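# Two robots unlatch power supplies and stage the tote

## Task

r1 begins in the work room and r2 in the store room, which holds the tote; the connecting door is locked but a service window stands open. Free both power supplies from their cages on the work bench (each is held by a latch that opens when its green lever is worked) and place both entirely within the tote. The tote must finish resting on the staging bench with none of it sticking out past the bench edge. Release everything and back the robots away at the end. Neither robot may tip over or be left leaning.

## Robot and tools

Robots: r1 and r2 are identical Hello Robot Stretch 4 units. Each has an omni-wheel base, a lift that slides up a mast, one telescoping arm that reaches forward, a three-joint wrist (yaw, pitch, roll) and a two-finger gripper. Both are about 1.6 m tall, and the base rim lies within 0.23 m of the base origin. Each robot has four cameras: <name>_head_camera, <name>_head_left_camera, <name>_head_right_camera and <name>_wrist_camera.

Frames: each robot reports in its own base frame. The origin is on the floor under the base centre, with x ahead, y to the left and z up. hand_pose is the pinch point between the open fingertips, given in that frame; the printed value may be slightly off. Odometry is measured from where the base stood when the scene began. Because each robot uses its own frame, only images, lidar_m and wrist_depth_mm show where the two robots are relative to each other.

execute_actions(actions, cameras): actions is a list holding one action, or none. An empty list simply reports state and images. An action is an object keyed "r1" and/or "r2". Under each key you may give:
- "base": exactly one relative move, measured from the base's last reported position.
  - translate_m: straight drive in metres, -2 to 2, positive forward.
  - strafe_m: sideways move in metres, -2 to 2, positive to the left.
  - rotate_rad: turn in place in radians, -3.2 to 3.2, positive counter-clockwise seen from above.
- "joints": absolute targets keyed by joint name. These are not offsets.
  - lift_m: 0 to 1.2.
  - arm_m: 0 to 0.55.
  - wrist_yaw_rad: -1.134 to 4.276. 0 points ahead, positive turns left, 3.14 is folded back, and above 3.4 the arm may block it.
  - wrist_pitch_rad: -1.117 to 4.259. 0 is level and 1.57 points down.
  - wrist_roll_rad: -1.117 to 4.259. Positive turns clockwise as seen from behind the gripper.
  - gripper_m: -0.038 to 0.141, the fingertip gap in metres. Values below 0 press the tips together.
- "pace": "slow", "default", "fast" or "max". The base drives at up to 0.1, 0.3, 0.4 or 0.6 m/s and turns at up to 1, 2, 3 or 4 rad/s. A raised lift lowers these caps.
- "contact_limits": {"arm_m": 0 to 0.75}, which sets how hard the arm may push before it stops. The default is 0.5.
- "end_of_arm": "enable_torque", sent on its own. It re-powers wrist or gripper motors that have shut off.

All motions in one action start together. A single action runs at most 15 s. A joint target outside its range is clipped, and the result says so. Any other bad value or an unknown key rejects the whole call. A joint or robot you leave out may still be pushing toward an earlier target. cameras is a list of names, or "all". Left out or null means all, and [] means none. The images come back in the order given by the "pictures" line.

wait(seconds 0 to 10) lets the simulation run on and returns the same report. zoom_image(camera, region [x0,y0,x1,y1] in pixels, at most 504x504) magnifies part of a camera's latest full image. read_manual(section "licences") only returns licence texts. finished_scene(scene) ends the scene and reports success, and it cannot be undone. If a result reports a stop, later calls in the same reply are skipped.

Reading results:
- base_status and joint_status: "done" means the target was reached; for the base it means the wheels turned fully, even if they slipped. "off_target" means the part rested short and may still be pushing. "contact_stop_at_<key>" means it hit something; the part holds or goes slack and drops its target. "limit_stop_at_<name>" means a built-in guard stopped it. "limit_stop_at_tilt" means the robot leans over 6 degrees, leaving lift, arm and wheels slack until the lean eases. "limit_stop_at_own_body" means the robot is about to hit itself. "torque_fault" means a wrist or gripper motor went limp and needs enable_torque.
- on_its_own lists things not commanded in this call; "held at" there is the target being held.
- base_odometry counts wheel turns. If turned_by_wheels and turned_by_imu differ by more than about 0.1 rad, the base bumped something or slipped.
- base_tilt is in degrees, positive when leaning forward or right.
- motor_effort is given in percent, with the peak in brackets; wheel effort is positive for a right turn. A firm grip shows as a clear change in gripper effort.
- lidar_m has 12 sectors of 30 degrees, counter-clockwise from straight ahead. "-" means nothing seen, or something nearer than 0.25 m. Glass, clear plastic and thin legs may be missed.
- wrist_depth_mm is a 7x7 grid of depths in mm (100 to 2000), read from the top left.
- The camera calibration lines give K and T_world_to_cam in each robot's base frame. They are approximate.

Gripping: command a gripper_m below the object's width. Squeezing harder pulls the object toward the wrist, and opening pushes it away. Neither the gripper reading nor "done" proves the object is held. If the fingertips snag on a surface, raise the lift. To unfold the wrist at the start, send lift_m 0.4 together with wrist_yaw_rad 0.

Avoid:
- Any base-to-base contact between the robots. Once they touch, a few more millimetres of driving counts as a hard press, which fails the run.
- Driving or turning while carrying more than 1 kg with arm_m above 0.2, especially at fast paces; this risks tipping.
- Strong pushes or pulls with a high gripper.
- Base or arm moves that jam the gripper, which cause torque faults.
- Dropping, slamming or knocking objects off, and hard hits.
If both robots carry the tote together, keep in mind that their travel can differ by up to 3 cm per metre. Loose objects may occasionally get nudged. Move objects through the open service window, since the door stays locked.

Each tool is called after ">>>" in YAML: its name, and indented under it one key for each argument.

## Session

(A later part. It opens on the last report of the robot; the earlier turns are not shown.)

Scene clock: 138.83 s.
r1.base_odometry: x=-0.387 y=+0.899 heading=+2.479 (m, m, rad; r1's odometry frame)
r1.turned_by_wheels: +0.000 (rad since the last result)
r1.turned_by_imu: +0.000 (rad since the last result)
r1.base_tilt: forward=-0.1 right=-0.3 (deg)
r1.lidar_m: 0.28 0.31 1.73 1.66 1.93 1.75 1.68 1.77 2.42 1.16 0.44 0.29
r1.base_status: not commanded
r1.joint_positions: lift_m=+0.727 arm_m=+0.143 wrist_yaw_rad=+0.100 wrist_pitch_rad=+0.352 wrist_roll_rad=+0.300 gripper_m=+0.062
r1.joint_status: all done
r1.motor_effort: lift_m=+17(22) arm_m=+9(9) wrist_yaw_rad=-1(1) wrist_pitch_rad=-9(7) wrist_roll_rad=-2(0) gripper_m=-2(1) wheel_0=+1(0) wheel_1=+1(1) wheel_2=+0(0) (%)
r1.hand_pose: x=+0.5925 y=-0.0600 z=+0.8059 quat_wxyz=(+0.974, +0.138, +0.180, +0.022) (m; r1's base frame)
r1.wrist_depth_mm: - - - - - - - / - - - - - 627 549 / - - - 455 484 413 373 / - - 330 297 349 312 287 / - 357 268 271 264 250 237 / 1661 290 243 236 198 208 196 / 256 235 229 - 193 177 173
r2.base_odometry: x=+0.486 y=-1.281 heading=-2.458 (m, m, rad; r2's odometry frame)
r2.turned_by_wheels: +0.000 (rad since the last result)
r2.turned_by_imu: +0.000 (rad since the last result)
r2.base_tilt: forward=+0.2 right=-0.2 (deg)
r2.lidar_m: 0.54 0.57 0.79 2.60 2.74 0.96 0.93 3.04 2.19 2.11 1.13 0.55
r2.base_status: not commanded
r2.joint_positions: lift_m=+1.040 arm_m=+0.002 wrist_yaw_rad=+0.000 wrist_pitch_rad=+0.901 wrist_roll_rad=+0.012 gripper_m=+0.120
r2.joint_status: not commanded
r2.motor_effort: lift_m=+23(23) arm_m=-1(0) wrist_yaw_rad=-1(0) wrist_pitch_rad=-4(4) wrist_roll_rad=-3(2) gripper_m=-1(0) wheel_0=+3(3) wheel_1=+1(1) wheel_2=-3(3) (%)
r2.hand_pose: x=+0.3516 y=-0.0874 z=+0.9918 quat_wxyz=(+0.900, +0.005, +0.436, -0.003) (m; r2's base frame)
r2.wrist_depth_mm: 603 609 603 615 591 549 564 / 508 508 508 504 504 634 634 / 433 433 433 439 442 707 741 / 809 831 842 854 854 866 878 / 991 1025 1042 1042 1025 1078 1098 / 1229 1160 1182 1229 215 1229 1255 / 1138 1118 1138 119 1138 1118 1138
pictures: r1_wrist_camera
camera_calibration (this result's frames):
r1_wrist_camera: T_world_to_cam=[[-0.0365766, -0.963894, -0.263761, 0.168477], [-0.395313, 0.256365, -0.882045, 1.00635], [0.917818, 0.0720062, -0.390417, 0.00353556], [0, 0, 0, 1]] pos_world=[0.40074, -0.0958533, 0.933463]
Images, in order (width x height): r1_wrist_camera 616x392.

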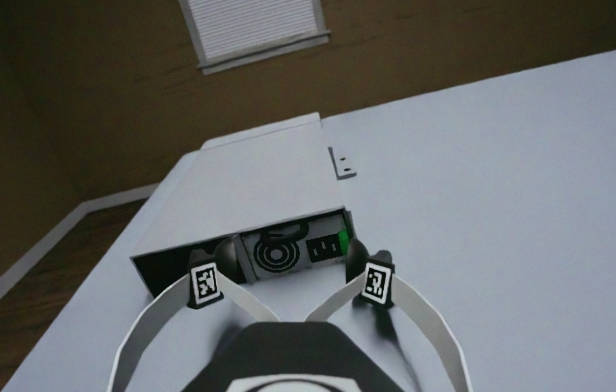

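>>> execute_actions:
  actions:
    - {"r1":{"base":{"strafe_m":-0.008},"joints":{"gripper_m":0.058}}}
  cameras: []

>>> execute_actions:
  actions:
    - {"r1":{"joints":{"arm_m":0.166}}}
  cameras: ["r1_wrist_camera"]

>>> execute_actions:
  actions:
    - {"r1":{"base":{"strafe_m":0.007},"joints":{"gripper_m":0.036,"arm_m":0.170,"lift_m":0.725},"pace":"slow"}}
  cameras: ["r1_wrist_camera"]

Scene clock: 139.67 s.
r1.base_odometry: x=-0.382 y=+0.905 heading=+2.479 (m, m, rad; r1's odometry frame)
r1.turned_by_wheels: +0.000 (rad since the last result)
r1.turned_by_imu: +0.000 (rad since the last result)
r1.base_tilt: forward=+0.0 right=-0.4 (deg)
r1.lidar_m: 0.30 0.31 1.74 1.67 1.94 1.76 1.66 1.78 2.46 1.17 0.44 0.30
r1.base_status: done
r1.joint_positions: lift_m=+0.727 arm_m=+0.143 wrist_yaw_rad=+0.100 wrist_pitch_rad=+0.352 wrist_roll_rad=+0.300 gripper_m=+0.058
r1.joint_status: all done
r1.motor_effort: lift_m=+17(17) arm_m=+9(9) wrist_yaw_rad=-1(2) wrist_pitch_rad=-7(9) wrist_roll_rad=+0(2) gripper_m=-2(2) wheel_0=-1(9) wheel_1=+0(8) wheel_2=+0(1) (%)
r1.hand_pose: x=+0.5925 y=-0.0600 z=+0.8059 quat_wxyz=(+0.974, +0.138, +0.180, +0.022) (m; r1's base frame)
r1.wrist_depth_mm: - - - - - - - / - - - - - 621 544 / - - 627 459 480 415 375 / - - 334 306 349 312 286 / - 334 267 270 267 251 236 / 1661 289 198 236 209 209 196 / 256 233 230 - 193 176 174
r2.base_odometry: x=+0.486 y=-1.281 heading=-2.458 (m, m, rad; r2's odometry frame)
r2.turned_by_wheels: +0.000 (rad since the last result)
r2.turned_by_imu: +0.000 (rad since the last result)
r2.base_tilt: forward=+0.2 right=-0.2 (deg)
r2.lidar_m: 0.53 0.55 0.81 2.61 2.69 0.97 0.93 3.07 2.21 2.12 1.11 0.57
r2.base_status: not commanded
r2.joint_positions: lift_m=+1.040 arm_m=+0.002 wrist_yaw_rad=+0.000 wrist_pitch_rad=+0.901 wrist_roll_rad=+0.012 gripper_m=+0.120
r2.joint_status: not commanded
r2.motor_effort: lift_m=+23(23) arm_m=+0(1) wrist_yaw_rad=+0(0) wrist_pitch_rad=-4(4) wrist_roll_rad=-3(3) gripper_m=+0(0) wheel_0=+3(3) wheel_1=+1(1) wheel_2=-3(3) (%)
r2.hand_pose: x=+0.3516 y=-0.0874 z=+0.9918 quat_wxyz=(+0.900, +0.005, +0.436, -0.003) (m; r2's base frame)
r2.wrist_depth_mm: 609 609 603 615 585 559 559 / 508 508 504 508 504 627 634 / 430 433 433 439 442 707 741 / 820 831 842 854 866 866 891 / 991 1008 1042 1060 1025 1078 1098 / 1205 1138 1205 1255 215 1205 1255 / 1138 1118 1138 119 1118 1138 1138
pictures: none
No camera images: the call's "cameras" was empty. Leave "cameras" out to get every camera's image.

Scene clock: 140.40 s.
r1.base_odometry: x=-0.382 y=+0.905 heading=+2.479 (m, m, rad; r1's odometry frame)
r1.turned_by_wheels: +0.000 (rad since the last result)
r1.turned_by_imu: +0.000 (rad since the last result)
r1.base_tilt: forward=+0.0 right=-0.4 (deg)
r1.lidar_m: 0.28 0.33 1.74 1.65 1.92 1.76 1.68 1.71 2.46 1.14 0.46 0.30
r1.base_status: not commanded
r1.joint_positions: lift_m=+0.727 arm_m=+0.164 wrist_yaw_rad=+0.100 wrist_pitch_rad=+0.353 wrist_roll_rad=+0.300 gripper_m=+0.058
r1.joint_status: all done
r1.motor_effort: lift_m=+17(17) arm_m=+10(11) wrist_yaw_rad=-2(1) wrist_pitch_rad=-8(8) wrist_roll_rad=-1(1) gripper_m=-3(3) wheel_0=-1(2) wheel_1=+0(0) wheel_2=+0(0) (%)
r1.hand_pose: x=+0.6131 y=-0.0600 z=+0.8058 quat_wxyz=(+0.974, +0.138, +0.181, +0.022) (m; r1's base frame)
r1.wrist_depth_mm: - - - - - - - / - - - - - 615 544 / - - - 462 480 410 368 / - - 332 307 347 312 287 / - 298 248 247 266 249 236 / 1661 272 241 236 208 208 196 / 255 230 229 - 191 176 173
r2.base_odometry: x=+0.486 y=-1.281 heading=-2.458 (m, m, rad; r2's odometry frame)
r2.turned_by_wheels: +0.000 (rad since the last result)
r2.turned_by_imu: +0.000 (rad since the last result)
r2.base_tilt: forward=+0.1 right=-0.2 (deg)
r2.lidar_m: 0.53 0.58 0.79 2.62 2.71 0.98 0.92 3.09 2.22 2.12 1.09 0.57
r2.base_status: not commanded
r2.joint_positions: lift_m=+1.040 arm_m=+0.002 wrist_yaw_rad=+0.000 wrist_pitch_rad=+0.901 wrist_roll_rad=+0.012 gripper_m=+0.120
r2.joint_status: not commanded
r2.motor_effort: lift_m=+23(23) arm_m=-1(1) wrist_yaw_rad=+0(0) wrist_pitch_rad=-4(4) wrist_roll_rad=-1(0) gripper_m=-1(0) wheel_0=+3(3) wheel_1=+1(1) wheel_2=-3(3) (%)
r2.hand_pose: x=+0.3516 y=-0.0874 z=+0.9918 quat_wxyz=(+0.900, +0.005, +0.436, -0.003) (m; r2's base frame)
r2.wrist_depth_mm: 609 609 609 609 591 554 559 / 508 508 504 508 504 627 634 / 436 433 433 436 442 707 741 / 820 831 831 854 866 878 891 / 991 1008 1042 1060 1025 1060 1098 / 1229 1182 1182 1229 216 1229 1255 / 1160 1118 1138 119 1138 1118 1118
pictures: r1_wrist_camera
camera_calibration (this result's frames):
r1_wrist_camera: T_world_to_cam=[[-0.0366071, -0.963976, -0.263457, 0.168961], [-0.395748, 0.256064, -0.881938, 1.01455], [0.917629, 0.0719774, -0.390866, -0.0149722], [0, 0, 0, 1]] pos_world=[0.421429, -0.0958375, 0.933429]
Images, in order (width x height): r1_wrist_camera 616x392.

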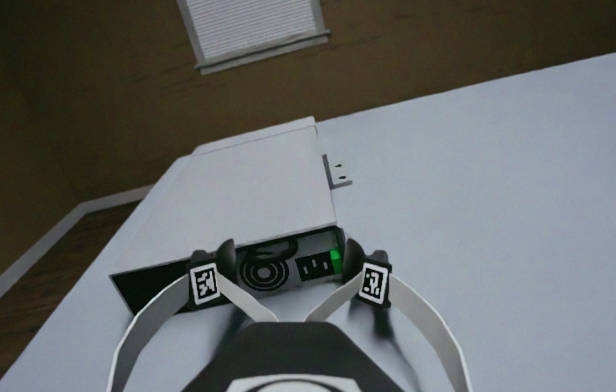

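Scene clock: 141.60 s.
r1.base_odometry: x=-0.386 y=+0.900 heading=+2.479 (m, m, rad; r1's odometry frame)
r1.turned_by_wheels: -0.001 (rad since the last result)
r1.turned_by_imu: +0.000 (rad since the last result)
r1.base_tilt: forward=-0.1 right=-0.4 (deg)
r1.lidar_m: 0.26 0.32 1.73 1.66 1.95 1.75 1.67 1.78 2.42 1.17 0.43 0.30
r1.base_status: done
r1.joint_positions: lift_m=+0.725 arm_m=+0.168 wrist_yaw_rad=+0.091 wrist_pitch_rad=+0.358 wrist_roll_rad=+0.300 gripper_m=+0.036
r1.joint_status: all done
r1.on_its_own: wrist_yaw_rad is at rest, and its effort (+25) is outside its rest range (-13 to +13)
r1.motor_effort: lift_m=+17(16) arm_m=+10(10) wrist_yaw_rad=+25(25) wrist_pitch_rad=-21(22) wrist_roll_rad=+1(0) gripper_m=-12(8) wheel_0=-4(2) wheel_1=+1(0) wheel_2=-4(3) (%)
r1.hand_pose: x=+0.6161 y=-0.0625 z=+0.8024 quat_wxyz=(+0.973, +0.139, +0.182, +0.018) (m; r1's base frame)
r1.wrist_depth_mm: - - - - - - - / - - - - - 597 525 / - - 484 436 462 402 362 / - - 315 290 336 301 278 / - 294 246 244 259 242 229 / 332 270 196 235 195 200 191 / 248 224 222 - 189 172 -
r2.base_odometry: x=+0.486 y=-1.281 heading=-2.458 (m, m, rad; r2's odometry frame)
r2.turned_by_wheels: +0.000 (rad since the last result)
r2.turned_by_imu: +0.000 (rad since the last result)
r2.base_tilt: forward=+0.1 right=-0.2 (deg)
r2.lidar_m: 0.53 0.58 0.78 2.60 2.74 1.00 0.91 3.05 2.21 2.11 1.12 0.56
r2.base_status: not commanded
r2.joint_positions: lift_m=+1.040 arm_m=+0.002 wrist_yaw_rad=+0.000 wrist_pitch_rad=+0.901 wrist_roll_rad=+0.012 gripper_m=+0.120
r2.joint_status: not commanded
r2.motor_effort: lift_m=+23(23) arm_m=+0(1) wrist_yaw_rad=+0(0) wrist_pitch_rad=-4(3) wrist_roll_rad=-2(1) gripper_m=+0(0) wheel_0=+3(3) wheel_1=+1(1) wheel_2=-3(3) (%)
r2.hand_pose: x=+0.3516 y=-0.0874 z=+0.9918 quat_wxyz=(+0.900, +0.005, +0.436, -0.003) (m; r2's base frame)
r2.wrist_depth_mm: 609 603 603 609 585 554 554 / 504 508 508 508 508 627 640 / 433 433 433 439 445 707 741 / 820 831 842 842 866 866 891 / 991 1008 1025 1042 1025 1060 1078 / 1182 1182 1182 1229 216 1229 1255 / 1160 1118 1160 119 1160 1118 1138
pictures: r1_wrist_camera
camera_calibration (this result's frames):
r1_wrist_camera: T_world_to_cam=[[-0.0464381, -0.963798, -0.262558, 0.171083], [-0.397583, 0.258959, -0.880266, 1.01343], [0.91639, 0.0635109, -0.395216, -0.0151434], [0, 0, 0, 1]] pos_world=[0.424746, -0.0965855, 0.931024]
Images, in order (width x height): r1_wrist_camera 616x392.

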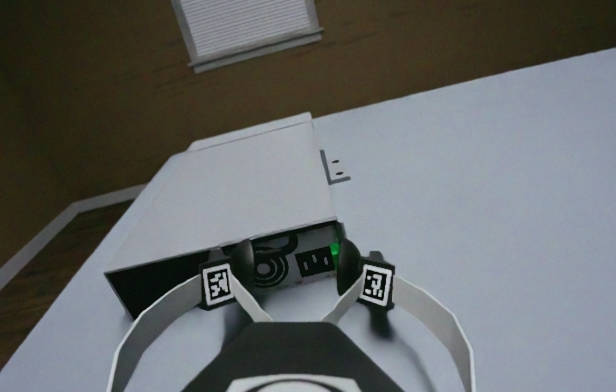

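Right pad caught on the cage wall; back off a little.

>>> execute_actions:
  actions:
    - {"r1":{"joints":{"arm_m":0.162},"pace":"slow"}}
  cameras: ["r1_wrist_camera"]

Scene clock: 142.53 s.
r1.base_odometry: x=-0.386 y=+0.900 heading=+2.479 (m, m, rad; r1's odometry frame)
r1.turned_by_wheels: +0.000 (rad since the last result)
r1.turned_by_imu: +0.000 (rad since the last result)
r1.base_tilt: forward=+0.0 right=-0.4 (deg)
r1.lidar_m: 0.28 0.32 1.72 1.66 1.94 1.76 1.68 1.76 2.43 1.18 0.41 0.32
r1.base_status: not commanded
r1.joint_positions: lift_m=+0.725 arm_m=+0.164 wrist_yaw_rad=+0.097 wrist_pitch_rad=+0.354 wrist_roll_rad=+0.300 gripper_m=+0.036
r1.joint_status: all done
r1.motor_effort: lift_m=+18(17) arm_m=-9(13) wrist_yaw_rad=+7(24) wrist_pitch_rad=-12(22) wrist_roll_rad=-1(2) gripper_m=-5(12) wheel_0=-1(3) wheel_1=+0(2) wheel_2=-1(4) (%)
r1.hand_pose: x=+0.6123 y=-0.0608 z=+0.8034 quat_wxyz=(+0.973, +0.138, +0.181, +0.021) (m; r1's base frame)
r1.wrist_depth_mm: - - - - - - - / - - - - - 609 535 / - - 627 442 473 413 366 / - - 322 290 345 307 282 / - 307 250 246 267 246 231 / 1618 276 196 232 196 204 193 / 251 227 226 - 189 173 -
r2.base_odometry: x=+0.486 y=-1.281 heading=-2.458 (m, m, rad; r2's odometry frame)
r2.turned_by_wheels: +0.000 (rad since the last result)
r2.turned_by_imu: +0.000 (rad since the last result)
r2.base_tilt: forward=+0.1 right=-0.2 (deg)
r2.lidar_m: 0.54 0.58 0.80 2.60 2.71 0.98 0.90 3.08 2.23 2.12 1.11 0.56
r2.base_status: not commanded
r2.joint_positions: lift_m=+1.040 arm_m=+0.002 wrist_yaw_rad=+0.000 wrist_pitch_rad=+0.901 wrist_roll_rad=+0.012 gripper_m=+0.120
r2.joint_status: not commanded
r2.motor_effort: lift_m=+23(23) arm_m=+0(0) wrist_yaw_rad=+0(0) wrist_pitch_rad=-4(4) wrist_roll_rad=-2(2) gripper_m=-2(1) wheel_0=+3(3) wheel_1=+1(1) wheel_2=-3(3) (%)
r2.hand_pose: x=+0.3516 y=-0.0874 z=+0.9918 quat_wxyz=(+0.900, +0.005, +0.436, -0.003) (m; r2's base frame)
r2.wrist_depth_mm: 609 609 609 609 585 554 554 / 508 508 508 508 504 627 640 / 433 433 433 436 445 707 750 / 809 820 842 842 866 866 878 / 1008 1008 1025 1042 1025 1078 1098 / 1205 1160 1160 1229 216 1229 1255 / 1160 1098 1138 119 1160 1118 1138
pictures: r1_wrist_camera
camera_calibration (this result's frames):
r1_wrist_camera: T_world_to_cam=[[-0.0397714, -0.963956, -0.263072, 0.169103], [-0.396039, 0.256925, -0.881557, 1.01226], [0.917372, 0.0691261, -0.391983, -0.0142384], [0, 0, 0, 1]] pos_world=[0.420684, -0.0960836, 0.931274]
Images, in order (width x height): r1_wrist_camera 616x392.

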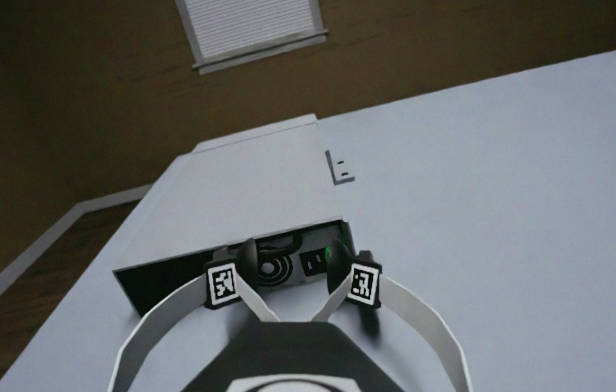

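>>> execute_actions:
  actions:
    - {"r1":{"base":{"strafe_m":0.004},"joints":{"arm_m":0.176,"lift_m":0.723},"pace":"slow"}}
  cameras: ["r1_wrist_camera"]

>>> execute_actions:
  actions:
    - {"r1":{"joints":{"arm_m":0.183,"gripper_m":0.0,"lift_m":0.721},"pace":"slow"}}
  cameras: ["r1_wrist_camera"]

>>> execute_actions:
  actions:
    - {"r1":{"joints":{"arm_m":0.191,"gripper_m":-0.038,"lift_m":0.718},"pace":"slow"}}
  cameras: ["r1_wrist_camera"]

>>> zoom_image:
  camera: "r1_wrist_camera"
  region: [180, 200, 420, 330]

Scene clock: 143.80 s.
r1.base_odometry: x=-0.389 y=+0.897 heading=+2.479 (m, m, rad; r1's odometry frame)
r1.turned_by_wheels: -0.001 (rad since the last result)
r1.turned_by_imu: -0.001 (rad since the last result)
r1.base_tilt: forward=-0.1 right=-0.4 (deg)
r1.lidar_m: 0.27 0.29 1.74 1.67 1.93 1.75 1.69 1.78 2.47 1.16 0.43 0.30
r1.base_status: done
r1.joint_positions: lift_m=+0.723 arm_m=+0.173 wrist_yaw_rad=+0.092 wrist_pitch_rad=+0.357 wrist_roll_rad=+0.300 gripper_m=+0.036
r1.joint_status: all done
r1.on_its_own: wrist_yaw_rad is at rest, and its effort (+20) is outside its rest range (-13 to +13)
r1.motor_effort: lift_m=+16(18) arm_m=+15(13) wrist_yaw_rad=+20(20) wrist_pitch_rad=-22(22) wrist_roll_rad=+0(0) gripper_m=-5(7) wheel_0=-2(4) wheel_1=+0(4) wheel_2=-6(6) (%)
r1.hand_pose: x=+0.6214 y=-0.0622 z=+0.8006 quat_wxyz=(+0.973, +0.139, +0.182, +0.018) (m; r1's base frame)
r1.wrist_depth_mm: - - - - - - - / - - - - - 585 517 / - - 492 430 455 399 357 / - - 310 277 336 301 274 / - 286 242 238 256 242 227 / 1576 267 198 229 196 200 190 / 246 222 222 - 185 170 -
r2.base_odometry: x=+0.486 y=-1.281 heading=-2.458 (m, m, rad; r2's odometry frame)
r2.turned_by_wheels: +0.000 (rad since the last result)
r2.turned_by_imu: +0.000 (rad since the last result)
r2.base_tilt: forward=+0.2 right=-0.2 (deg)
r2.lidar_m: 0.55 0.54 0.78 2.61 2.69 0.97 0.91 3.08 2.19 2.12 1.11 0.58
r2.base_status: not commanded
r2.joint_positions: lift_m=+1.040 arm_m=+0.002 wrist_yaw_rad=+0.000 wrist_pitch_rad=+0.901 wrist_roll_rad=+0.012 gripper_m=+0.120
r2.joint_status: not commanded
r2.motor_effort: lift_m=+23(23) arm_m=-1(1) wrist_yaw_rad=+0(0) wrist_pitch_rad=-4(4) wrist_roll_rad=-2(2) gripper_m=-1(0) wheel_0=+3(3) wheel_1=+1(1) wheel_2=-3(3) (%)
r2.hand_pose: x=+0.3516 y=-0.0874 z=+0.9918 quat_wxyz=(+0.900, +0.005, +0.436, -0.003) (m; r2's base frame)
r2.wrist_depth_mm: 609 609 609 615 591 554 559 / 508 508 508 508 504 634 634 / 433 433 430 436 445 707 741 / 820 820 842 854 854 866 878 / 991 1008 1025 1060 1025 1078 1078 / 1205 1182 1160 1205 215 1229 1255 / 1138 1118 1138 119 1118 1118 1118
pictures: r1_wrist_camera
camera_calibration (this result's frames):
r1_wrist_camera: T_world_to_cam=[[-0.0452854, -0.963836, -0.262622, 0.170477], [-0.397753, 0.258551, -0.880309, 1.01388], [0.916374, 0.0645936, -0.395077, -0.0207519], [0, 0, 0, 1]] pos_world=[0.430012, -0.0964879, 0.929102]
Images, in order (width x height): r1_wrist_camera 616x392.

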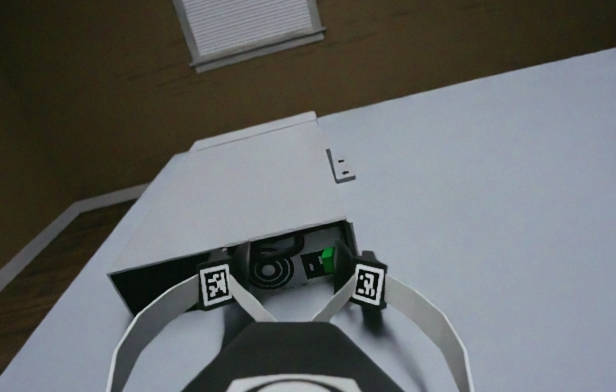

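Scene clock: 145.43 s.
r1.base_odometry: x=-0.389 y=+0.896 heading=+2.479 (m, m, rad; r1's odometry frame)
r1.turned_by_wheels: +0.000 (rad since the last result)
r1.turned_by_imu: +0.001 (rad since the last result)
r1.base_tilt: forward=-0.1 right=-0.4 (deg)
r1.lidar_m: 0.30 0.29 1.72 1.65 1.92 1.74 1.69 1.77 2.42 1.14 0.43 0.30
r1.base_status: not commanded
r1.joint_positions: lift_m=+0.721 arm_m=+0.181 wrist_yaw_rad=+0.095 wrist_pitch_rad=+0.360 wrist_roll_rad=+0.300 gripper_m=+0.001
r1.joint_status: all done
r1.on_its_own: wrist_yaw_rad is at rest, and its effort (+15) is outside its rest range (-13 to +13); wrist_pitch_rad is at rest, and its effort (-29) is outside its rest range (-23 to +23)
r1.motor_effort: lift_m=+17(16) arm_m=+14(18) wrist_yaw_rad=+15(29) wrist_pitch_rad=-29(29) wrist_roll_rad=+0(1) gripper_m=-21(24) wheel_0=+1(2) wheel_1=+2(2) wheel_2=-8(11) (%)
r1.hand_pose: x=+0.6285 y=-0.0615 z=+0.7980 quat_wxyz=(+0.973, +0.138, +0.184, +0.019) (m; r1's base frame)
r1.wrist_depth_mm: - - - - - - - / - - - - - 569 500 / - - 462 407 442 387 345 / - - 300 267 327 290 268 / - 274 232 229 250 236 220 / 322 243 212 226 187 192 185 / 240 222 216 - 183 167 -
r2.base_odometry: x=+0.486 y=-1.281 heading=-2.458 (m, m, rad; r2's odometry frame)
r2.turned_by_wheels: +0.000 (rad since the last result)
r2.turned_by_imu: +0.000 (rad since the last result)
r2.base_tilt: forward=+0.1 right=-0.2 (deg)
r2.lidar_m: 0.53 0.56 0.78 2.57 2.71 0.97 0.91 3.03 2.21 2.10 1.12 0.57
r2.base_status: not commanded
r2.joint_positions: lift_m=+1.040 arm_m=+0.002 wrist_yaw_rad=+0.000 wrist_pitch_rad=+0.901 wrist_roll_rad=+0.012 gripper_m=+0.120
r2.joint_status: not commanded
r2.motor_effort: lift_m=+23(23) arm_m=+0(1) wrist_yaw_rad=+0(0) wrist_pitch_rad=-4(3) wrist_roll_rad=-4(0) gripper_m=-3(1) wheel_0=+3(3) wheel_1=+1(1) wheel_2=-3(3) (%)
r2.hand_pose: x=+0.3516 y=-0.0874 z=+0.9918 quat_wxyz=(+0.900, +0.005, +0.436, -0.003) (m; r2's base frame)
r2.wrist_depth_mm: 609 603 609 615 591 554 559 / 508 508 504 504 508 621 634 / 433 433 430 439 445 707 741 / 820 820 842 842 854 878 891 / 1008 1008 1025 1042 1008 1098 1098 / 1205 1182 1205 1255 216 1229 1255 / 1160 1118 1138 119 1160 1138 1138
pictures: r1_wrist_camera
camera_calibration (this result's frames):
r1_wrist_camera: T_world_to_cam=[[-0.0433641, -0.964051, -0.262155, 0.169181], [-0.400326, 0.257181, -0.879544, 1.0152], [0.915346, 0.0668067, -0.397087, -0.0259805], [0, 0, 0, 1]] pos_world=[0.437529, -0.0962559, 0.92695]
Images, in order (width x height): r1_wrist_camera 616x392.

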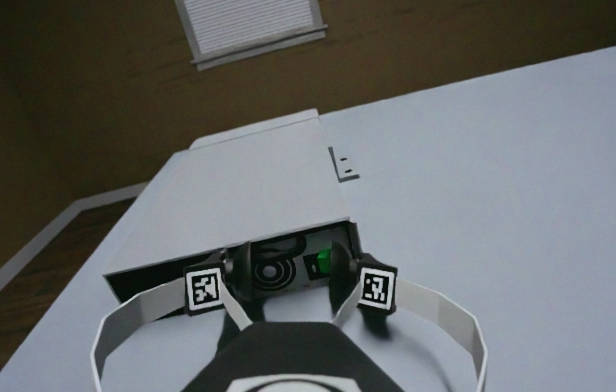

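Scene clock: 146.87 s.
r1.base_odometry: x=-0.389 y=+0.896 heading=+2.479 (m, m, rad; r1's odometry frame)
r1.turned_by_wheels: +0.000 (rad since the last result)
r1.turned_by_imu: +0.000 (rad since the last result)
r1.base_tilt: forward=-0.1 right=-0.4 (deg)
r1.lidar_m: 0.29 0.32 1.73 1.64 1.93 1.75 1.68 1.76 2.40 1.18 0.44 0.32
r1.base_status: not commanded
r1.joint_positions: lift_m=+0.718 arm_m=+0.189 wrist_yaw_rad=+0.096 wrist_pitch_rad=+0.360 wrist_roll_rad=+0.299 gripper_m=-0.037
r1.joint_status: all done
r1.on_its_own: wrist_pitch_rad is at rest, and its effort (-30) is outside its rest range (-23 to +23)
r1.motor_effort: lift_m=+17(18) arm_m=+13(20) wrist_yaw_rad=+11(23) wrist_pitch_rad=-30(31) wrist_roll_rad=+0(1) gripper_m=-27(28) wheel_0=+2(2) wheel_1=+2(3) wheel_2=-7(9) (%)
r1.hand_pose: x=+0.6367 y=-0.0612 z=+0.7948 quat_wxyz=(+0.973, +0.138, +0.184, +0.020) (m; r1's base frame)
r1.wrist_depth_mm: - - - - - - - / - - - - - 554 488 / - - 445 394 433 377 340 / - - 291 259 320 289 265 / - 258 223 222 242 229 216 / 303 171 193 220 183 184 182 / 234 220 211 - 179 164 -
r2.base_odometry: x=+0.486 y=-1.281 heading=-2.458 (m, m, rad; r2's odometry frame)
r2.turned_by_wheels: +0.000 (rad since the last result)
r2.turned_by_imu: +0.000 (rad since the last result)
r2.base_tilt: forward=+0.1 right=-0.2 (deg)
r2.lidar_m: 0.52 0.55 0.79 2.59 2.68 0.98 0.92 3.03 2.22 2.12 1.11 0.57
r2.base_status: not commanded
r2.joint_positions: lift_m=+1.040 arm_m=+0.002 wrist_yaw_rad=+0.000 wrist_pitch_rad=+0.901 wrist_roll_rad=+0.012 gripper_m=+0.120
r2.joint_status: not commanded
r2.motor_effort: lift_m=+23(23) arm_m=-1(0) wrist_yaw_rad=+0(0) wrist_pitch_rad=-5(4) wrist_roll_rad=+1(2) gripper_m=+0(1) wheel_0=+3(3) wheel_1=+1(1) wheel_2=-3(3) (%)
r2.hand_pose: x=+0.3516 y=-0.0874 z=+0.9918 quat_wxyz=(+0.900, +0.005, +0.436, -0.003) (m; r2's base frame)
r2.wrist_depth_mm: 603 609 609 609 591 549 559 / 508 508 508 508 504 627 634 / 433 433 433 436 442 707 732 / 809 820 842 842 866 866 891 / 991 1025 1042 1042 1008 1098 1098 / 1205 1160 1182 1229 216 1205 1255 / 1138 1138 1138 119 1138 1138 1138
pictures: r1_wrist_camera
camera_calibration (this result's frames):
r1_wrist_camera: T_world_to_cam=[[-0.042251, -0.964196, -0.261804, 0.168011], [-0.400939, 0.256376, -0.879499, 1.01593], [0.91513, 0.0678077, -0.397416, -0.0342714], [0, 0, 0, 1]] pos_world=[0.445786, -0.0961401, 0.923873]
Images, in order (width x height): r1_wrist_camera 616x392.

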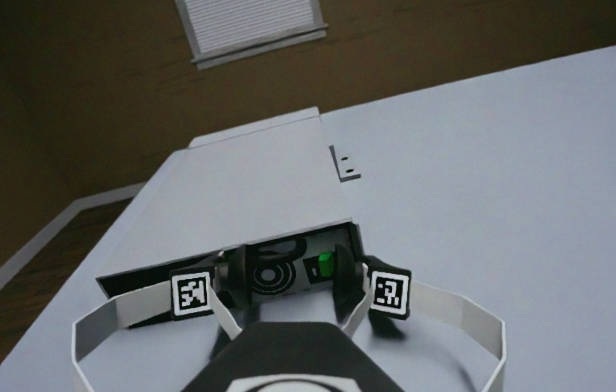

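Region (180, 200, 420, 330) of r1_wrist_camera's 616x392 image, scaled by 2.100; it fills the top 273 rows of this view, and the rest is white.

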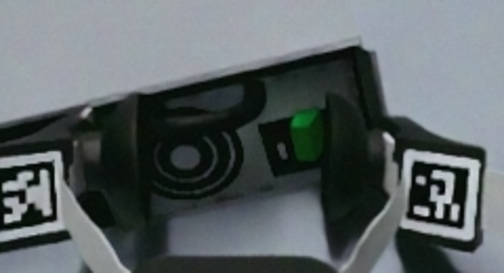

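>>> execute_actions:
  actions:
    - {"r1":{"joints":{"arm_m":0.14},"pace":"max"}}
  cameras: ["r1_wrist_camera"]

Scene clock: 147.80 s.
r1.base_odometry: x=-0.389 y=+0.897 heading=+2.479 (m, m, rad; r1's odometry frame)
r1.turned_by_wheels: +0.000 (rad since the last result)
r1.turned_by_imu: +0.000 (rad since the last result)
r1.base_tilt: forward=+0.0 right=-0.4 (deg)
r1.lidar_m: 0.26 0.29 1.73 1.66 1.93 1.72 1.68 1.75 2.48 1.16 0.42 0.30
r1.base_status: not commanded
r1.joint_positions: lift_m=+0.718 arm_m=+0.142 wrist_yaw_rad=+0.100 wrist_pitch_rad=+0.352 wrist_roll_rad=+0.300 gripper_m=-0.037
r1.joint_status: all done
r1.motor_effort: lift_m=+19(19) arm_m=-9(8) wrist_yaw_rad=+0(18) wrist_pitch_rad=-8(28) wrist_roll_rad=+0(2) gripper_m=-18(33) wheel_0=+0(3) wheel_1=+0(2) wheel_2=+0(7) (%)
r1.hand_pose: x=+0.5906 y=-0.0600 z=+0.7968 quat_wxyz=(+0.974, +0.138, +0.180, +0.022) (m; r1's base frame)
r1.wrist_depth_mm: - - - - - - - / - - - - - 597 512 / - - 492 418 455 394 353 / - - 307 268 332 296 271 / - 325 294 255 260 237 222 / 1618 272 180 202 175 196 186 / 243 218 217 - 182 165 -
r2.base_odometry: x=+0.486 y=-1.281 heading=-2.458 (m, m, rad; r2's odometry frame)
r2.turned_by_wheels: +0.000 (rad since the last result)
r2.turned_by_imu: +0.000 (rad since the last result)
r2.base_tilt: forward=+0.1 right=-0.3 (deg)
r2.lidar_m: 0.54 0.57 0.78 2.60 2.70 0.98 0.92 3.05 2.19 2.11 1.12 0.58
r2.base_status: not commanded
r2.joint_positions: lift_m=+1.040 arm_m=+0.002 wrist_yaw_rad=+0.000 wrist_pitch_rad=+0.901 wrist_roll_rad=+0.012 gripper_m=+0.120
r2.joint_status: not commanded
r2.motor_effort: lift_m=+22(23) arm_m=+0(1) wrist_yaw_rad=+0(0) wrist_pitch_rad=-4(4) wrist_roll_rad=-4(1) gripper_m=-1(1) wheel_0=+3(3) wheel_1=+1(1) wheel_2=-3(3) (%)
r2.hand_pose: x=+0.3516 y=-0.0874 z=+0.9918 quat_wxyz=(+0.900, +0.005, +0.436, -0.003) (m; r2's base frame)
r2.wrist_depth_mm: 609 609 609 603 585 549 559 / 504 508 508 508 508 627 640 / 433 433 433 436 442 707 741 / 809 820 842 854 866 866 891 / 991 1008 1008 1060 1008 1078 1098 / 1229 1182 1182 1255 215 1229 1229 / 1138 1118 1138 119 1118 1098 1138
pictures: r1_wrist_camera
camera_calibration (this result's frames):
r1_wrist_camera: T_world_to_cam=[[-0.0364116, -0.964026, -0.263301, 0.165511], [-0.395161, 0.255892, -0.882251, 0.997601], [0.91789, 0.0719223, -0.390263, 0.00153391], [0, 0, 0, 1]] pos_world=[0.398832, -0.0958314, 0.924313]
Images, in order (width x height): r1_wrist_camera 616x392.

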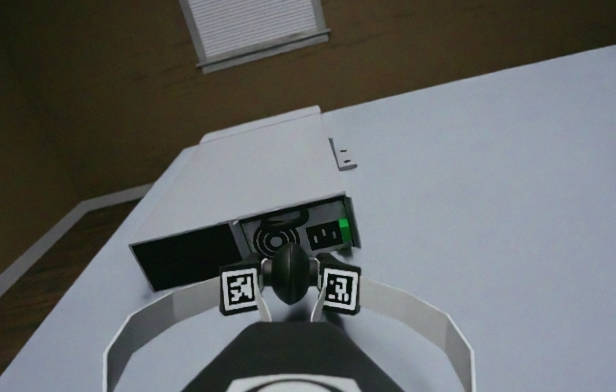

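>>> execute_actions:
  actions:
    - {"r1":{"base":{"strafe_m":0.064},"joints":{"arm_m":0.165,"lift_m":0.722,"wrist_yaw_rad":-0.25,"wrist_roll_rad":0.0,"gripper_m":0.016}}}
  cameras: ["r1_wrist_camera"]

Scene clock: 151.03 s.
r1.base_odometry: x=-0.428 y=+0.846 heading=+2.479 (m, m, rad; r1's odometry frame)
r1.turned_by_wheels: +0.000 (rad since the last result)
r1.turned_by_imu: +0.000 (rad since the last result)
r1.base_tilt: forward=-0.1 right=-0.4 (deg)
r1.lidar_m: 0.29 0.33 1.64 1.58 1.86 1.75 1.66 1.75 2.46 1.20 0.44 0.29
r1.base_status: done
r1.joint_positions: lift_m=+0.722 arm_m=+0.163 wrist_yaw_rad=-0.250 wrist_pitch_rad=+0.352 wrist_roll_rad=+0.000 gripper_m=+0.016
r1.joint_status: all done
r1.motor_effort: lift_m=+22(22) arm_m=+8(9) wrist_yaw_rad=-3(7) wrist_pitch_rad=-6(6) wrist_roll_rad=-1(5) gripper_m=-4(18) wheel_0=+0(9) wheel_1=-1(6) wheel_2=+0(1) (%)
r1.hand_pose: x=+0.5751 y=-0.1516 z=+0.8005 quat_wxyz=(+0.977, +0.022, +0.174, -0.123) (m; r1's base frame)
r1.wrist_depth_mm: - - - - - - - / - - - - - - - / - 413 418 603 621 654 676 / 373 290 282 379 410 418 427 / 271 287 267 272 304 307 310 / 228 231 190 208 186 246 246 / 192 190 203 - 200 202 205
r2.base_odometry: x=+0.486 y=-1.281 heading=-2.458 (m, m, rad; r2's odometry frame)
r2.turned_by_wheels: +0.000 (rad since the last result)
r2.turned_by_imu: +0.001 (rad since the last result)
r2.base_tilt: forward=+0.1 right=-0.2 (deg)
r2.lidar_m: 0.54 0.55 0.77 2.60 2.71 0.97 0.92 3.04 2.20 2.10 1.11 0.56
r2.base_status: not commanded
r2.joint_positions: lift_m=+1.040 arm_m=+0.002 wrist_yaw_rad=+0.000 wrist_pitch_rad=+0.901 wrist_roll_rad=+0.012 gripper_m=+0.120
r2.joint_status: not commanded
r2.motor_effort: lift_m=+23(23) arm_m=-1(0) wrist_yaw_rad=+0(0) wrist_pitch_rad=-4(4) wrist_roll_rad=-2(0) gripper_m=-2(1) wheel_0=+3(3) wheel_1=+1(1) wheel_2=-2(3) (%)
r2.hand_pose: x=+0.3516 y=-0.0874 z=+0.9918 quat_wxyz=(+0.900, +0.005, +0.436, -0.003) (m; r2's base frame)
r2.wrist_depth_mm: 609 609 609 609 591 559 564 / 508 512 504 504 504 627 634 / 433 433 433 436 442 707 741 / 820 831 842 842 866 866 878 / 991 1008 1008 1025 1025 1078 1098 / 1182 1182 1182 1255 216 1229 1229 / 1138 1138 1118 119 1138 1118 1138
pictures: r1_wrist_camera
camera_calibration (this result's frames):
r1_wrist_camera: T_world_to_cam=[[-0.27672, -0.960855, 0.0135425, -0.00536239], [-0.371241, 0.093895, -0.923777, 1.01312], [0.886344, -0.260655, -0.382691, -0.0145712], [0, 0, 0, 1]] pos_world=[0.387544, -0.104078, 0.930398]
Images, in order (width x height): r1_wrist_camera 616x392.

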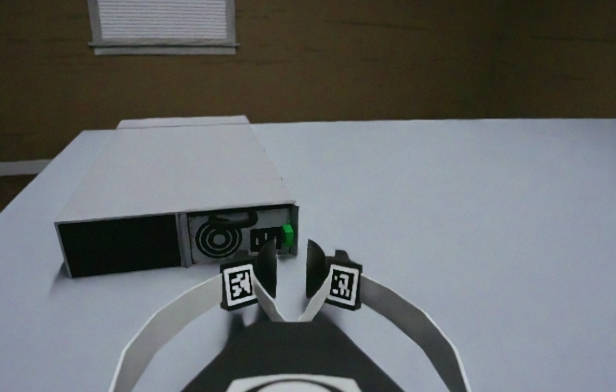

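>>> execute_actions:
  actions:
    - {"r1":{"base":{"strafe_m":-0.005},"joints":{"arm_m":0.193},"pace":"slow"}}
  cameras: ["r1_wrist_camera"]

>>> zoom_image:
  camera: "r1_wrist_camera"
  region: [180, 200, 420, 330]

Scene clock: 152.50 s.
r1.base_odometry: x=-0.425 y=+0.850 heading=+2.479 (m, m, rad; r1's odometry frame)
r1.turned_by_wheels: +0.000 (rad since the last result)
r1.turned_by_imu: +0.000 (rad since the last result)
r1.base_tilt: forward=-0.1 right=-0.3 (deg)
r1.lidar_m: 0.29 0.36 1.63 1.59 1.87 1.75 1.68 1.78 2.47 1.17 0.44 0.30
r1.base_status: done
r1.joint_positions: lift_m=+0.722 arm_m=+0.191 wrist_yaw_rad=-0.250 wrist_pitch_rad=+0.352 wrist_roll_rad=+0.000 gripper_m=+0.016
r1.joint_status: all done
r1.motor_effort: lift_m=+23(23) arm_m=+9(6) wrist_yaw_rad=-3(1) wrist_pitch_rad=-7(7) wrist_roll_rad=-3(0) gripper_m=-5(5) wheel_0=+1(2) wheel_1=-2(5) wheel_2=+0(0) (%)
r1.hand_pose: x=+0.6031 y=-0.1517 z=+0.8005 quat_wxyz=(+0.977, +0.022, +0.174, -0.123) (m; r1's base frame)
r1.wrist_depth_mm: - - - - - - - / - - - - - - - / - 413 418 603 621 647 676 / 349 276 281 377 407 421 430 / 255 264 239 250 303 309 312 / 225 229 191 210 187 244 245 / 191 189 202 - 202 202 206
r2.base_odometry: x=+0.486 y=-1.281 heading=-2.458 (m, m, rad; r2's odometry frame)
r2.turned_by_wheels: +0.000 (rad since the last result)
r2.turned_by_imu: +0.000 (rad since the last result)
r2.base_tilt: forward=+0.2 right=-0.2 (deg)
r2.lidar_m: 0.52 0.54 0.81 2.60 2.69 1.00 0.91 3.05 2.21 2.11 1.07 0.56
r2.base_status: not commanded
r2.joint_positions: lift_m=+1.040 arm_m=+0.002 wrist_yaw_rad=+0.000 wrist_pitch_rad=+0.901 wrist_roll_rad=+0.012 gripper_m=+0.120
r2.joint_status: not commanded
r2.motor_effort: lift_m=+23(23) arm_m=+0(1) wrist_yaw_rad=+0(0) wrist_pitch_rad=-5(3) wrist_roll_rad=-2(1) gripper_m=-1(1) wheel_0=+3(3) wheel_1=+1(1) wheel_2=-3(3) (%)
r2.hand_pose: x=+0.3516 y=-0.0874 z=+0.9918 quat_wxyz=(+0.900, +0.005, +0.436, -0.003) (m; r2's base frame)
r2.wrist_depth_mm: 609 609 615 609 591 554 559 / 508 508 508 504 504 627 634 / 433 433 433 442 442 707 750 / 809 831 831 854 866 878 878 / 1008 1008 1008 1060 1025 1060 1078 / 1205 1182 1182 1229 215 1229 1255 / 1138 1138 1138 119 1138 1138 1138
pictures: r1_wrist_camera
camera_calibration (this result's frames):
r1_wrist_camera: T_world_to_cam=[[-0.276812, -0.960829, 0.0135443, 0.0024084], [-0.371232, 0.0939288, -0.923777, 1.0235], [0.886319, -0.26074, -0.382691, -0.0393513], [0, 0, 0, 1]] pos_world=[0.415502, -0.104083, 0.930398]
Images, in order (width x height): r1_wrist_camera 616x392.

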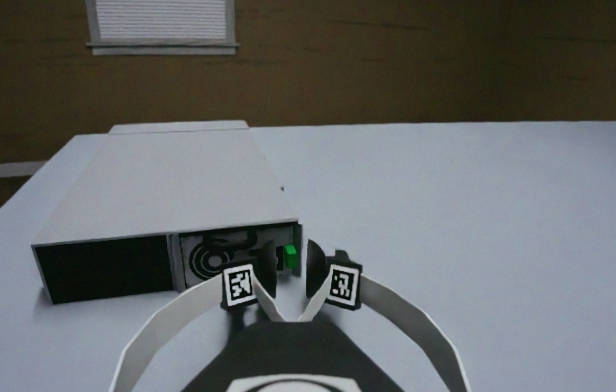

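Region (180, 200, 420, 330) of r1_wrist_camera's 616x392 image, scaled by 2.100; it fills the top 273 rows of this view, and the rest is white.

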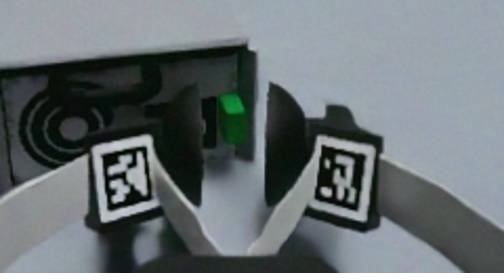

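>>> execute_actions:
  actions:
    - {"r1":{"base":{"strafe_m":0.009},"joints":{"gripper_m":0.004},"pace":"slow"}}
  cameras: ["r1_wrist_camera"]

>>> execute_actions:
  actions:
    - {"r1":{"joints":{"arm_m":0.201},"pace":"slow"}}
  cameras: ["r1_wrist_camera"]

>>> zoom_image:
  camera: "r1_wrist_camera"
  region: [180, 200, 420, 330]

Scene clock: 153.57 s.
r1.base_odometry: x=-0.431 y=+0.843 heading=+2.479 (m, m, rad; r1's odometry frame)
r1.turned_by_wheels: +0.000 (rad since the last result)
r1.turned_by_imu: +0.000 (rad since the last result)
r1.base_tilt: forward=+0.0 right=-0.3 (deg)
r1.lidar_m: 0.27 0.30 1.62 1.58 1.83 1.73 1.68 1.76 2.45 1.16 0.42 0.32
r1.base_status: done
r1.joint_positions: lift_m=+0.722 arm_m=+0.191 wrist_yaw_rad=-0.250 wrist_pitch_rad=+0.352 wrist_roll_rad=+0.000 gripper_m=+0.004
r1.joint_status: all done
r1.motor_effort: lift_m=+23(23) arm_m=+9(9) wrist_yaw_rad=-2(2) wrist_pitch_rad=-6(8) wrist_roll_rad=-4(0) gripper_m=-6(6) wheel_0=-1(6) wheel_1=+1(2) wheel_2=+0(1) (%)
r1.hand_pose: x=+0.6031 y=-0.1517 z=+0.8005 quat_wxyz=(+0.977, +0.022, +0.174, -0.123) (m; r1's base frame)
r1.wrist_depth_mm: - - - - - - - / - - - - - - - / - 445 415 597 621 647 676 / 373 276 281 377 407 418 424 / 258 273 243 251 306 307 310 / 229 231 185 194 180 245 245 / 191 188 201 - 201 201 205
r2.base_odometry: x=+0.486 y=-1.281 heading=-2.458 (m, m, rad; r2's odometry frame)
r2.turned_by_wheels: +0.000 (rad since the last result)
r2.turned_by_imu: +0.000 (rad since the last result)
r2.base_tilt: forward=+0.1 right=-0.2 (deg)
r2.lidar_m: 0.52 0.58 0.77 2.61 2.72 0.96 0.93 3.05 2.19 2.12 1.13 0.58
r2.base_status: not commanded
r2.joint_positions: lift_m=+1.040 arm_m=+0.002 wrist_yaw_rad=+0.000 wrist_pitch_rad=+0.901 wrist_roll_rad=+0.012 gripper_m=+0.120
r2.joint_status: not commanded
r2.motor_effort: lift_m=+23(23) arm_m=+0(0) wrist_yaw_rad=+0(0) wrist_pitch_rad=-3(4) wrist_roll_rad=-3(1) gripper_m=-1(0) wheel_0=+3(3) wheel_1=+1(1) wheel_2=-3(3) (%)
r2.hand_pose: x=+0.3516 y=-0.0874 z=+0.9918 quat_wxyz=(+0.900, +0.005, +0.436, -0.003) (m; r2's base frame)
r2.wrist_depth_mm: 609 603 609 609 591 549 559 / 504 508 508 500 508 621 634 / 433 433 433 439 442 707 732 / 809 820 831 854 866 878 878 / 991 1008 1025 1042 1042 1078 1078 / 1229 1182 1205 1229 216 1205 1255 / 1160 1138 1138 119 1138 1118 1160
pictures: r1_wrist_camera
camera_calibration (this result's frames):
r1_wrist_camera: T_world_to_cam=[[-0.276812, -0.960829, 0.0135443, 0.00240839], [-0.371232, 0.0939287, -0.923777, 1.0235], [0.886319, -0.26074, -0.382691, -0.0393513], [0, 0, 0, 1]] pos_world=[0.415502, -0.104083, 0.930398]
Images, in order (width x height): r1_wrist_camera 616x392.

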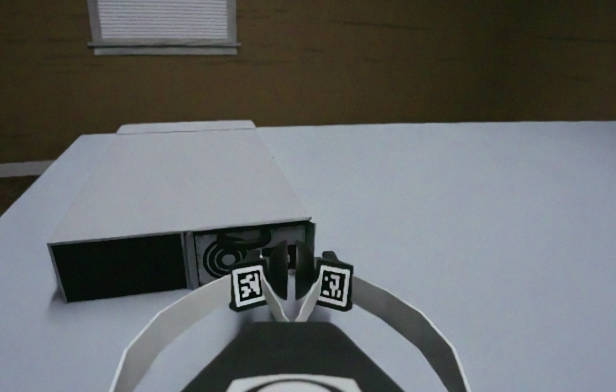

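Scene clock: 154.43 s.
r1.base_odometry: x=-0.431 y=+0.843 heading=+2.479 (m, m, rad; r1's odometry frame)
r1.turned_by_wheels: +0.000 (rad since the last result)
r1.turned_by_imu: +0.000 (rad since the last result)
r1.base_tilt: forward=+0.0 right=-0.4 (deg)
r1.lidar_m: 0.26 0.37 1.65 1.59 1.86 1.74 1.67 1.77 2.46 1.17 0.41 0.32
r1.base_status: not commanded
r1.joint_positions: lift_m=+0.722 arm_m=+0.199 wrist_yaw_rad=-0.251 wrist_pitch_rad=+0.353 wrist_roll_rad=+0.000 gripper_m=+0.004
r1.joint_status: all done
r1.motor_effort: lift_m=+22(23) arm_m=+10(10) wrist_yaw_rad=+2(3) wrist_pitch_rad=-11(10) wrist_roll_rad=-2(2) gripper_m=-5(4) wheel_0=-1(1) wheel_1=+1(1) wheel_2=+0(0) (%)
r1.hand_pose: x=+0.6106 y=-0.1520 z=+0.8001 quat_wxyz=(+0.977, +0.022, +0.174, -0.123) (m; r1's base frame)
r1.wrist_depth_mm: - - - - - - - / - - - - - - - / - 436 410 591 609 640 676 / 370 273 278 370 407 415 424 / 255 262 232 246 306 307 309 / 224 229 185 190 180 243 244 / 191 186 200 - 200 200 205
r2.base_odometry: x=+0.486 y=-1.281 heading=-2.458 (m, m, rad; r2's odometry frame)
r2.turned_by_wheels: +0.000 (rad since the last result)
r2.turned_by_imu: +0.000 (rad since the last result)
r2.base_tilt: forward=+0.2 right=-0.2 (deg)
r2.lidar_m: 0.54 0.56 0.78 2.59 2.70 0.98 0.91 3.04 2.23 2.12 1.12 0.58
r2.base_status: not commanded
r2.joint_positions: lift_m=+1.040 arm_m=+0.002 wrist_yaw_rad=+0.000 wrist_pitch_rad=+0.901 wrist_roll_rad=+0.012 gripper_m=+0.120
r2.joint_status: not commanded
r2.motor_effort: lift_m=+22(23) arm_m=+0(0) wrist_yaw_rad=+0(1) wrist_pitch_rad=-4(4) wrist_roll_rad=-1(3) gripper_m=+0(1) wheel_0=+3(3) wheel_1=+1(1) wheel_2=-3(3) (%)
r2.hand_pose: x=+0.3516 y=-0.0874 z=+0.9918 quat_wxyz=(+0.900, +0.005, +0.436, -0.003) (m; r2's base frame)
r2.wrist_depth_mm: 603 615 615 609 591 559 559 / 504 508 508 504 508 634 634 / 430 433 433 439 442 707 741 / 820 820 831 854 866 866 878 / 1008 1025 1025 1060 1008 1060 1078 / 1205 1160 1182 1229 215 1229 1255 / 1138 1138 1138 119 1138 1118 1138
pictures: r1_wrist_camera
camera_calibration (this result's frames):
r1_wrist_camera: T_world_to_cam=[[-0.278035, -0.960473, 0.013724, 0.00486218], [-0.372268, 0.0945703, -0.923295, 1.02634], [0.885502, -0.261817, -0.383847, -0.0449334], [0, 0, 0, 1]] pos_world=[0.423214, -0.104156, 0.930301]
Images, in order (width x height): r1_wrist_camera 616x392.

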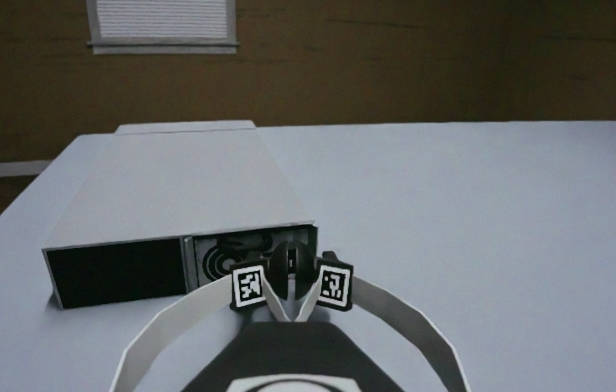

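Region (180, 200, 420, 330) of r1_wrist_camera's 616x392 image, scaled by 2.100; it fills the top 273 rows of this view, and the rest is white.

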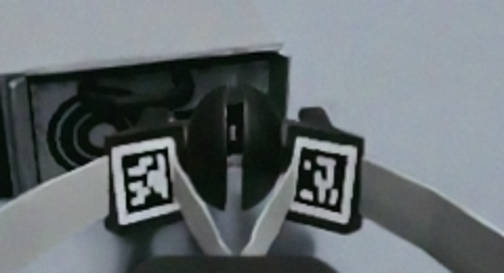

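>>> execute_actions:
  actions:
    - {"r1":{"joints":{"arm_m":0.187}}}
  cameras: []

>>> execute_actions:
  actions:
    - {"r1":{"base":{"strafe_m":-0.010},"joints":{"gripper_m":0.012,"lift_m":0.719}}}
  cameras: []

>>> execute_actions:
  actions:
    - {"r1":{"joints":{"arm_m":0.203},"pace":"slow"}}
  cameras: ["r1_wrist_camera"]

>>> zoom_image:
  camera: "r1_wrist_camera"
  region: [180, 200, 420, 330]

Scene clock: 155.40 s.
r1.base_odometry: x=-0.431 y=+0.843 heading=+2.479 (m, m, rad; r1's odometry frame)
r1.turned_by_wheels: +0.000 (rad since the last result)
r1.turned_by_imu: +0.000 (rad since the last result)
r1.base_tilt: forward=+0.0 right=-0.3 (deg)
r1.lidar_m: 0.28 0.34 1.64 1.58 1.85 1.76 1.68 1.76 2.49 1.17 0.43 0.31
r1.base_status: not commanded
r1.joint_positions: lift_m=+0.722 arm_m=+0.189 wrist_yaw_rad=-0.250 wrist_pitch_rad=+0.352 wrist_roll_rad=+0.000 gripper_m=+0.004
r1.joint_status: all done
r1.motor_effort: lift_m=+22(23) arm_m=-9(8) wrist_yaw_rad=-1(1) wrist_pitch_rad=-7(10) wrist_roll_rad=+0(3) gripper_m=-6(6) wheel_0=-1(1) wheel_1=+1(1) wheel_2=+0(0) (%)
r1.hand_pose: x=+0.6002 y=-0.1517 z=+0.8004 quat_wxyz=(+0.977, +0.022, +0.174, -0.123) (m; r1's base frame)
r1.wrist_depth_mm: - - - - - - - / - - - - - - - / - 442 418 591 609 647 676 / 375 274 282 377 413 415 430 / 259 273 245 255 304 309 312 / 228 230 185 194 180 245 245 / 191 187 202 - 202 202 205
r2.base_odometry: x=+0.486 y=-1.281 heading=-2.458 (m, m, rad; r2's odometry frame)
r2.turned_by_wheels: +0.000 (rad since the last result)
r2.turned_by_imu: +0.000 (rad since the last result)
r2.base_tilt: forward=+0.1 right=-0.2 (deg)
r2.lidar_m: 0.53 0.56 0.78 2.59 2.75 0.96 0.91 3.05 2.20 2.12 1.10 0.54
r2.base_status: not commanded
r2.joint_positions: lift_m=+1.040 arm_m=+0.002 wrist_yaw_rad=+0.000 wrist_pitch_rad=+0.901 wrist_roll_rad=+0.012 gripper_m=+0.120
r2.joint_status: not commanded
r2.motor_effort: lift_m=+23(23) arm_m=-1(0) wrist_yaw_rad=+0(0) wrist_pitch_rad=-4(4) wrist_roll_rad=-3(0) gripper_m=+0(1) wheel_0=+3(3) wheel_1=+1(1) wheel_2=-3(2) (%)
r2.hand_pose: x=+0.3516 y=-0.0874 z=+0.9918 quat_wxyz=(+0.900, +0.005, +0.436, -0.003) (m; r2's base frame)
r2.wrist_depth_mm: 603 609 609 609 585 554 554 / 508 508 508 504 504 621 634 / 436 433 433 439 445 707 741 / 820 831 842 854 866 866 891 / 991 1008 1008 1060 1025 1098 1098 / 1205 1182 1182 1229 216 1229 1255 / 1138 1118 1138 119 1138 1138 1138
pictures: none
No camera images: the call's "cameras" was empty. Leave "cameras" out to get every camera's image.

Scene clock: 156.10 s.
r1.base_odometry: x=-0.425 y=+0.851 heading=+2.479 (m, m, rad; r1's odometry frame)
r1.turned_by_wheels: +0.000 (rad since the last result)
r1.turned_by_imu: +0.000 (rad since the last result)
r1.base_tilt: forward=-0.1 right=-0.3 (deg)
r1.lidar_m: 0.28 0.31 1.65 1.58 1.84 1.76 1.68 1.74 2.48 1.17 0.42 0.29
r1.base_status: done
r1.joint_positions: lift_m=+0.719 arm_m=+0.189 wrist_yaw_rad=-0.250 wrist_pitch_rad=+0.352 wrist_roll_rad=+0.000 gripper_m=+0.012
r1.joint_status: all done
r1.motor_effort: lift_m=+17(21) arm_m=-9(9) wrist_yaw_rad=-1(2) wrist_pitch_rad=-8(7) wrist_roll_rad=-2(1) gripper_m=-3(4) wheel_0=+0(6) wheel_1=+0(8) wheel_2=+0(1) (%)
r1.hand_pose: x=+0.6002 y=-0.1517 z=+0.7979 quat_wxyz=(+0.977, +0.022, +0.174, -0.123) (m; r1's base frame)
r1.wrist_depth_mm: - - - - - - - / - - - - - - - / - 394 404 580 603 640 661 / 343 267 277 370 399 413 418 / 251 265 243 256 298 303 307 / 223 227 187 194 220 241 241 / 190 183 198 - 198 198 202
r2.base_odometry: x=+0.486 y=-1.281 heading=-2.458 (m, m, rad; r2's odometry frame)
r2.turned_by_wheels: +0.000 (rad since the last result)
r2.turned_by_imu: +0.000 (rad since the last result)
r2.base_tilt: forward=+0.1 right=-0.2 (deg)
r2.lidar_m: 0.54 0.56 0.80 2.60 2.74 0.98 0.91 3.04 2.21 2.13 1.09 0.57
r2.base_status: not commanded
r2.joint_positions: lift_m=+1.040 arm_m=+0.002 wrist_yaw_rad=+0.000 wrist_pitch_rad=+0.901 wrist_roll_rad=+0.012 gripper_m=+0.120
r2.joint_status: not commanded
r2.motor_effort: lift_m=+23(23) arm_m=+0(0) wrist_yaw_rad=+0(0) wrist_pitch_rad=-5(4) wrist_roll_rad=-2(0) gripper_m=-1(1) wheel_0=+3(3) wheel_1=+1(1) wheel_2=-3(3) (%)
r2.hand_pose: x=+0.3516 y=-0.0874 z=+0.9918 quat_wxyz=(+0.900, +0.005, +0.436, -0.003) (m; r2's base frame)
r2.wrist_depth_mm: 615 609 609 609 591 554 559 / 504 504 508 504 504 627 640 / 436 433 433 436 442 715 741 / 820 831 842 842 866 878 878 / 991 1025 1025 1042 1025 1078 1078 / 1205 1160 1205 1229 216 1255 1229 / 1138 1118 1138 119 1160 1118 1138
pictures: none
No camera images: the call's "cameras" was empty. Leave "cameras" out to get every camera's image.

Scene clock: 157.17 s.
r1.base_odometry: x=-0.425 y=+0.851 heading=+2.479 (m, m, rad; r1's odometry frame)
r1.turned_by_wheels: +0.000 (rad since the last result)
r1.turned_by_imu: +0.000 (rad since the last result)
r1.base_tilt: forward=-0.1 right=-0.4 (deg)
r1.lidar_m: 0.28 0.30 1.67 1.59 1.87 1.76 1.67 1.77 2.46 1.16 0.42 0.33
r1.base_status: not commanded
r1.joint_positions: lift_m=+0.719 arm_m=+0.201 wrist_yaw_rad=-0.252 wrist_pitch_rad=+0.355 wrist_roll_rad=+0.000 gripper_m=+0.012
r1.joint_status: all done
r1.motor_effort: lift_m=+17(17) arm_m=+10(10) wrist_yaw_rad=+3(2) wrist_pitch_rad=-16(15) wrist_roll_rad=-2(1) gripper_m=-6(5) wheel_0=+0(0) wheel_1=+0(0) wheel_2=+0(0) (%)
r1.hand_pose: x=+0.6123 y=-0.1520 z=+0.7971 quat_wxyz=(+0.976, +0.022, +0.175, -0.124) (m; r1's base frame)
r1.wrist_depth_mm: - - - - - - - / - - - - - - - / - 389 397 580 591 621 654 / 329 263 270 364 397 402 413 / 224 253 228 241 297 297 303 / 219 225 188 194 216 237 237 / 187 181 196 - 196 196 199
r2.base_odometry: x=+0.486 y=-1.281 heading=-2.458 (m, m, rad; r2's odometry frame)
r2.turned_by_wheels: +0.000 (rad since the last result)
r2.turned_by_imu: +0.000 (rad since the last result)
r2.base_tilt: forward=+0.1 right=-0.2 (deg)
r2.lidar_m: 0.54 0.54 0.81 2.59 2.71 0.99 0.91 3.05 2.22 2.12 1.12 0.55
r2.base_status: not commanded
r2.joint_positions: lift_m=+1.040 arm_m=+0.002 wrist_yaw_rad=+0.000 wrist_pitch_rad=+0.901 wrist_roll_rad=+0.012 gripper_m=+0.120
r2.joint_status: not commanded
r2.motor_effort: lift_m=+23(23) arm_m=-1(1) wrist_yaw_rad=+0(0) wrist_pitch_rad=-4(3) wrist_roll_rad=-3(2) gripper_m=-1(0) wheel_0=+3(3) wheel_1=+1(1) wheel_2=-3(3) (%)
r2.hand_pose: x=+0.3516 y=-0.0874 z=+0.9918 quat_wxyz=(+0.900, +0.005, +0.436, -0.003) (m; r2's base frame)
r2.wrist_depth_mm: 609 609 609 609 591 559 564 / 504 508 508 504 504 621 640 / 430 436 433 439 442 715 741 / 809 820 842 854 854 878 878 / 991 1025 1025 1042 1025 1078 1098 / 1205 1182 1182 1205 216 1229 1255 / 1160 1138 1118 119 1138 1138 1138
pictures: r1_wrist_camera
camera_calibration (this result's frames):
r1_wrist_camera: T_world_to_cam=[[-0.278365, -0.960374, 0.0139742, 0.00534306], [-0.373901, 0.0949508, -0.922596, 1.02468], [0.88471, -0.262043, -0.385515, -0.0458668], [0, 0, 0, 1]] pos_world=[0.425194, -0.104182, 0.927606]
Images, in order (width x height): r1_wrist_camera 616x392.

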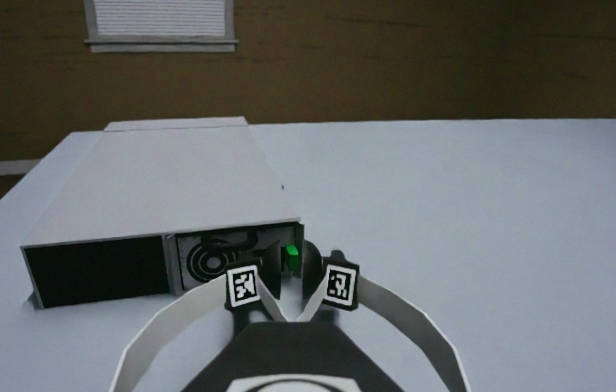

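Region (180, 200, 420, 330) of r1_wrist_camera's 616x392 image, scaled by 2.100; it fills the top 273 rows of this view, and the rest is white.

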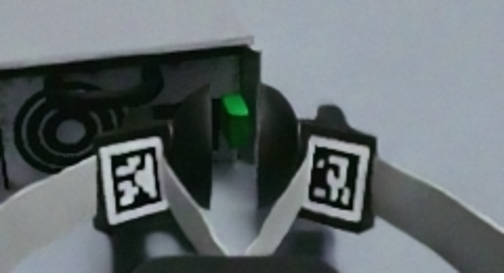

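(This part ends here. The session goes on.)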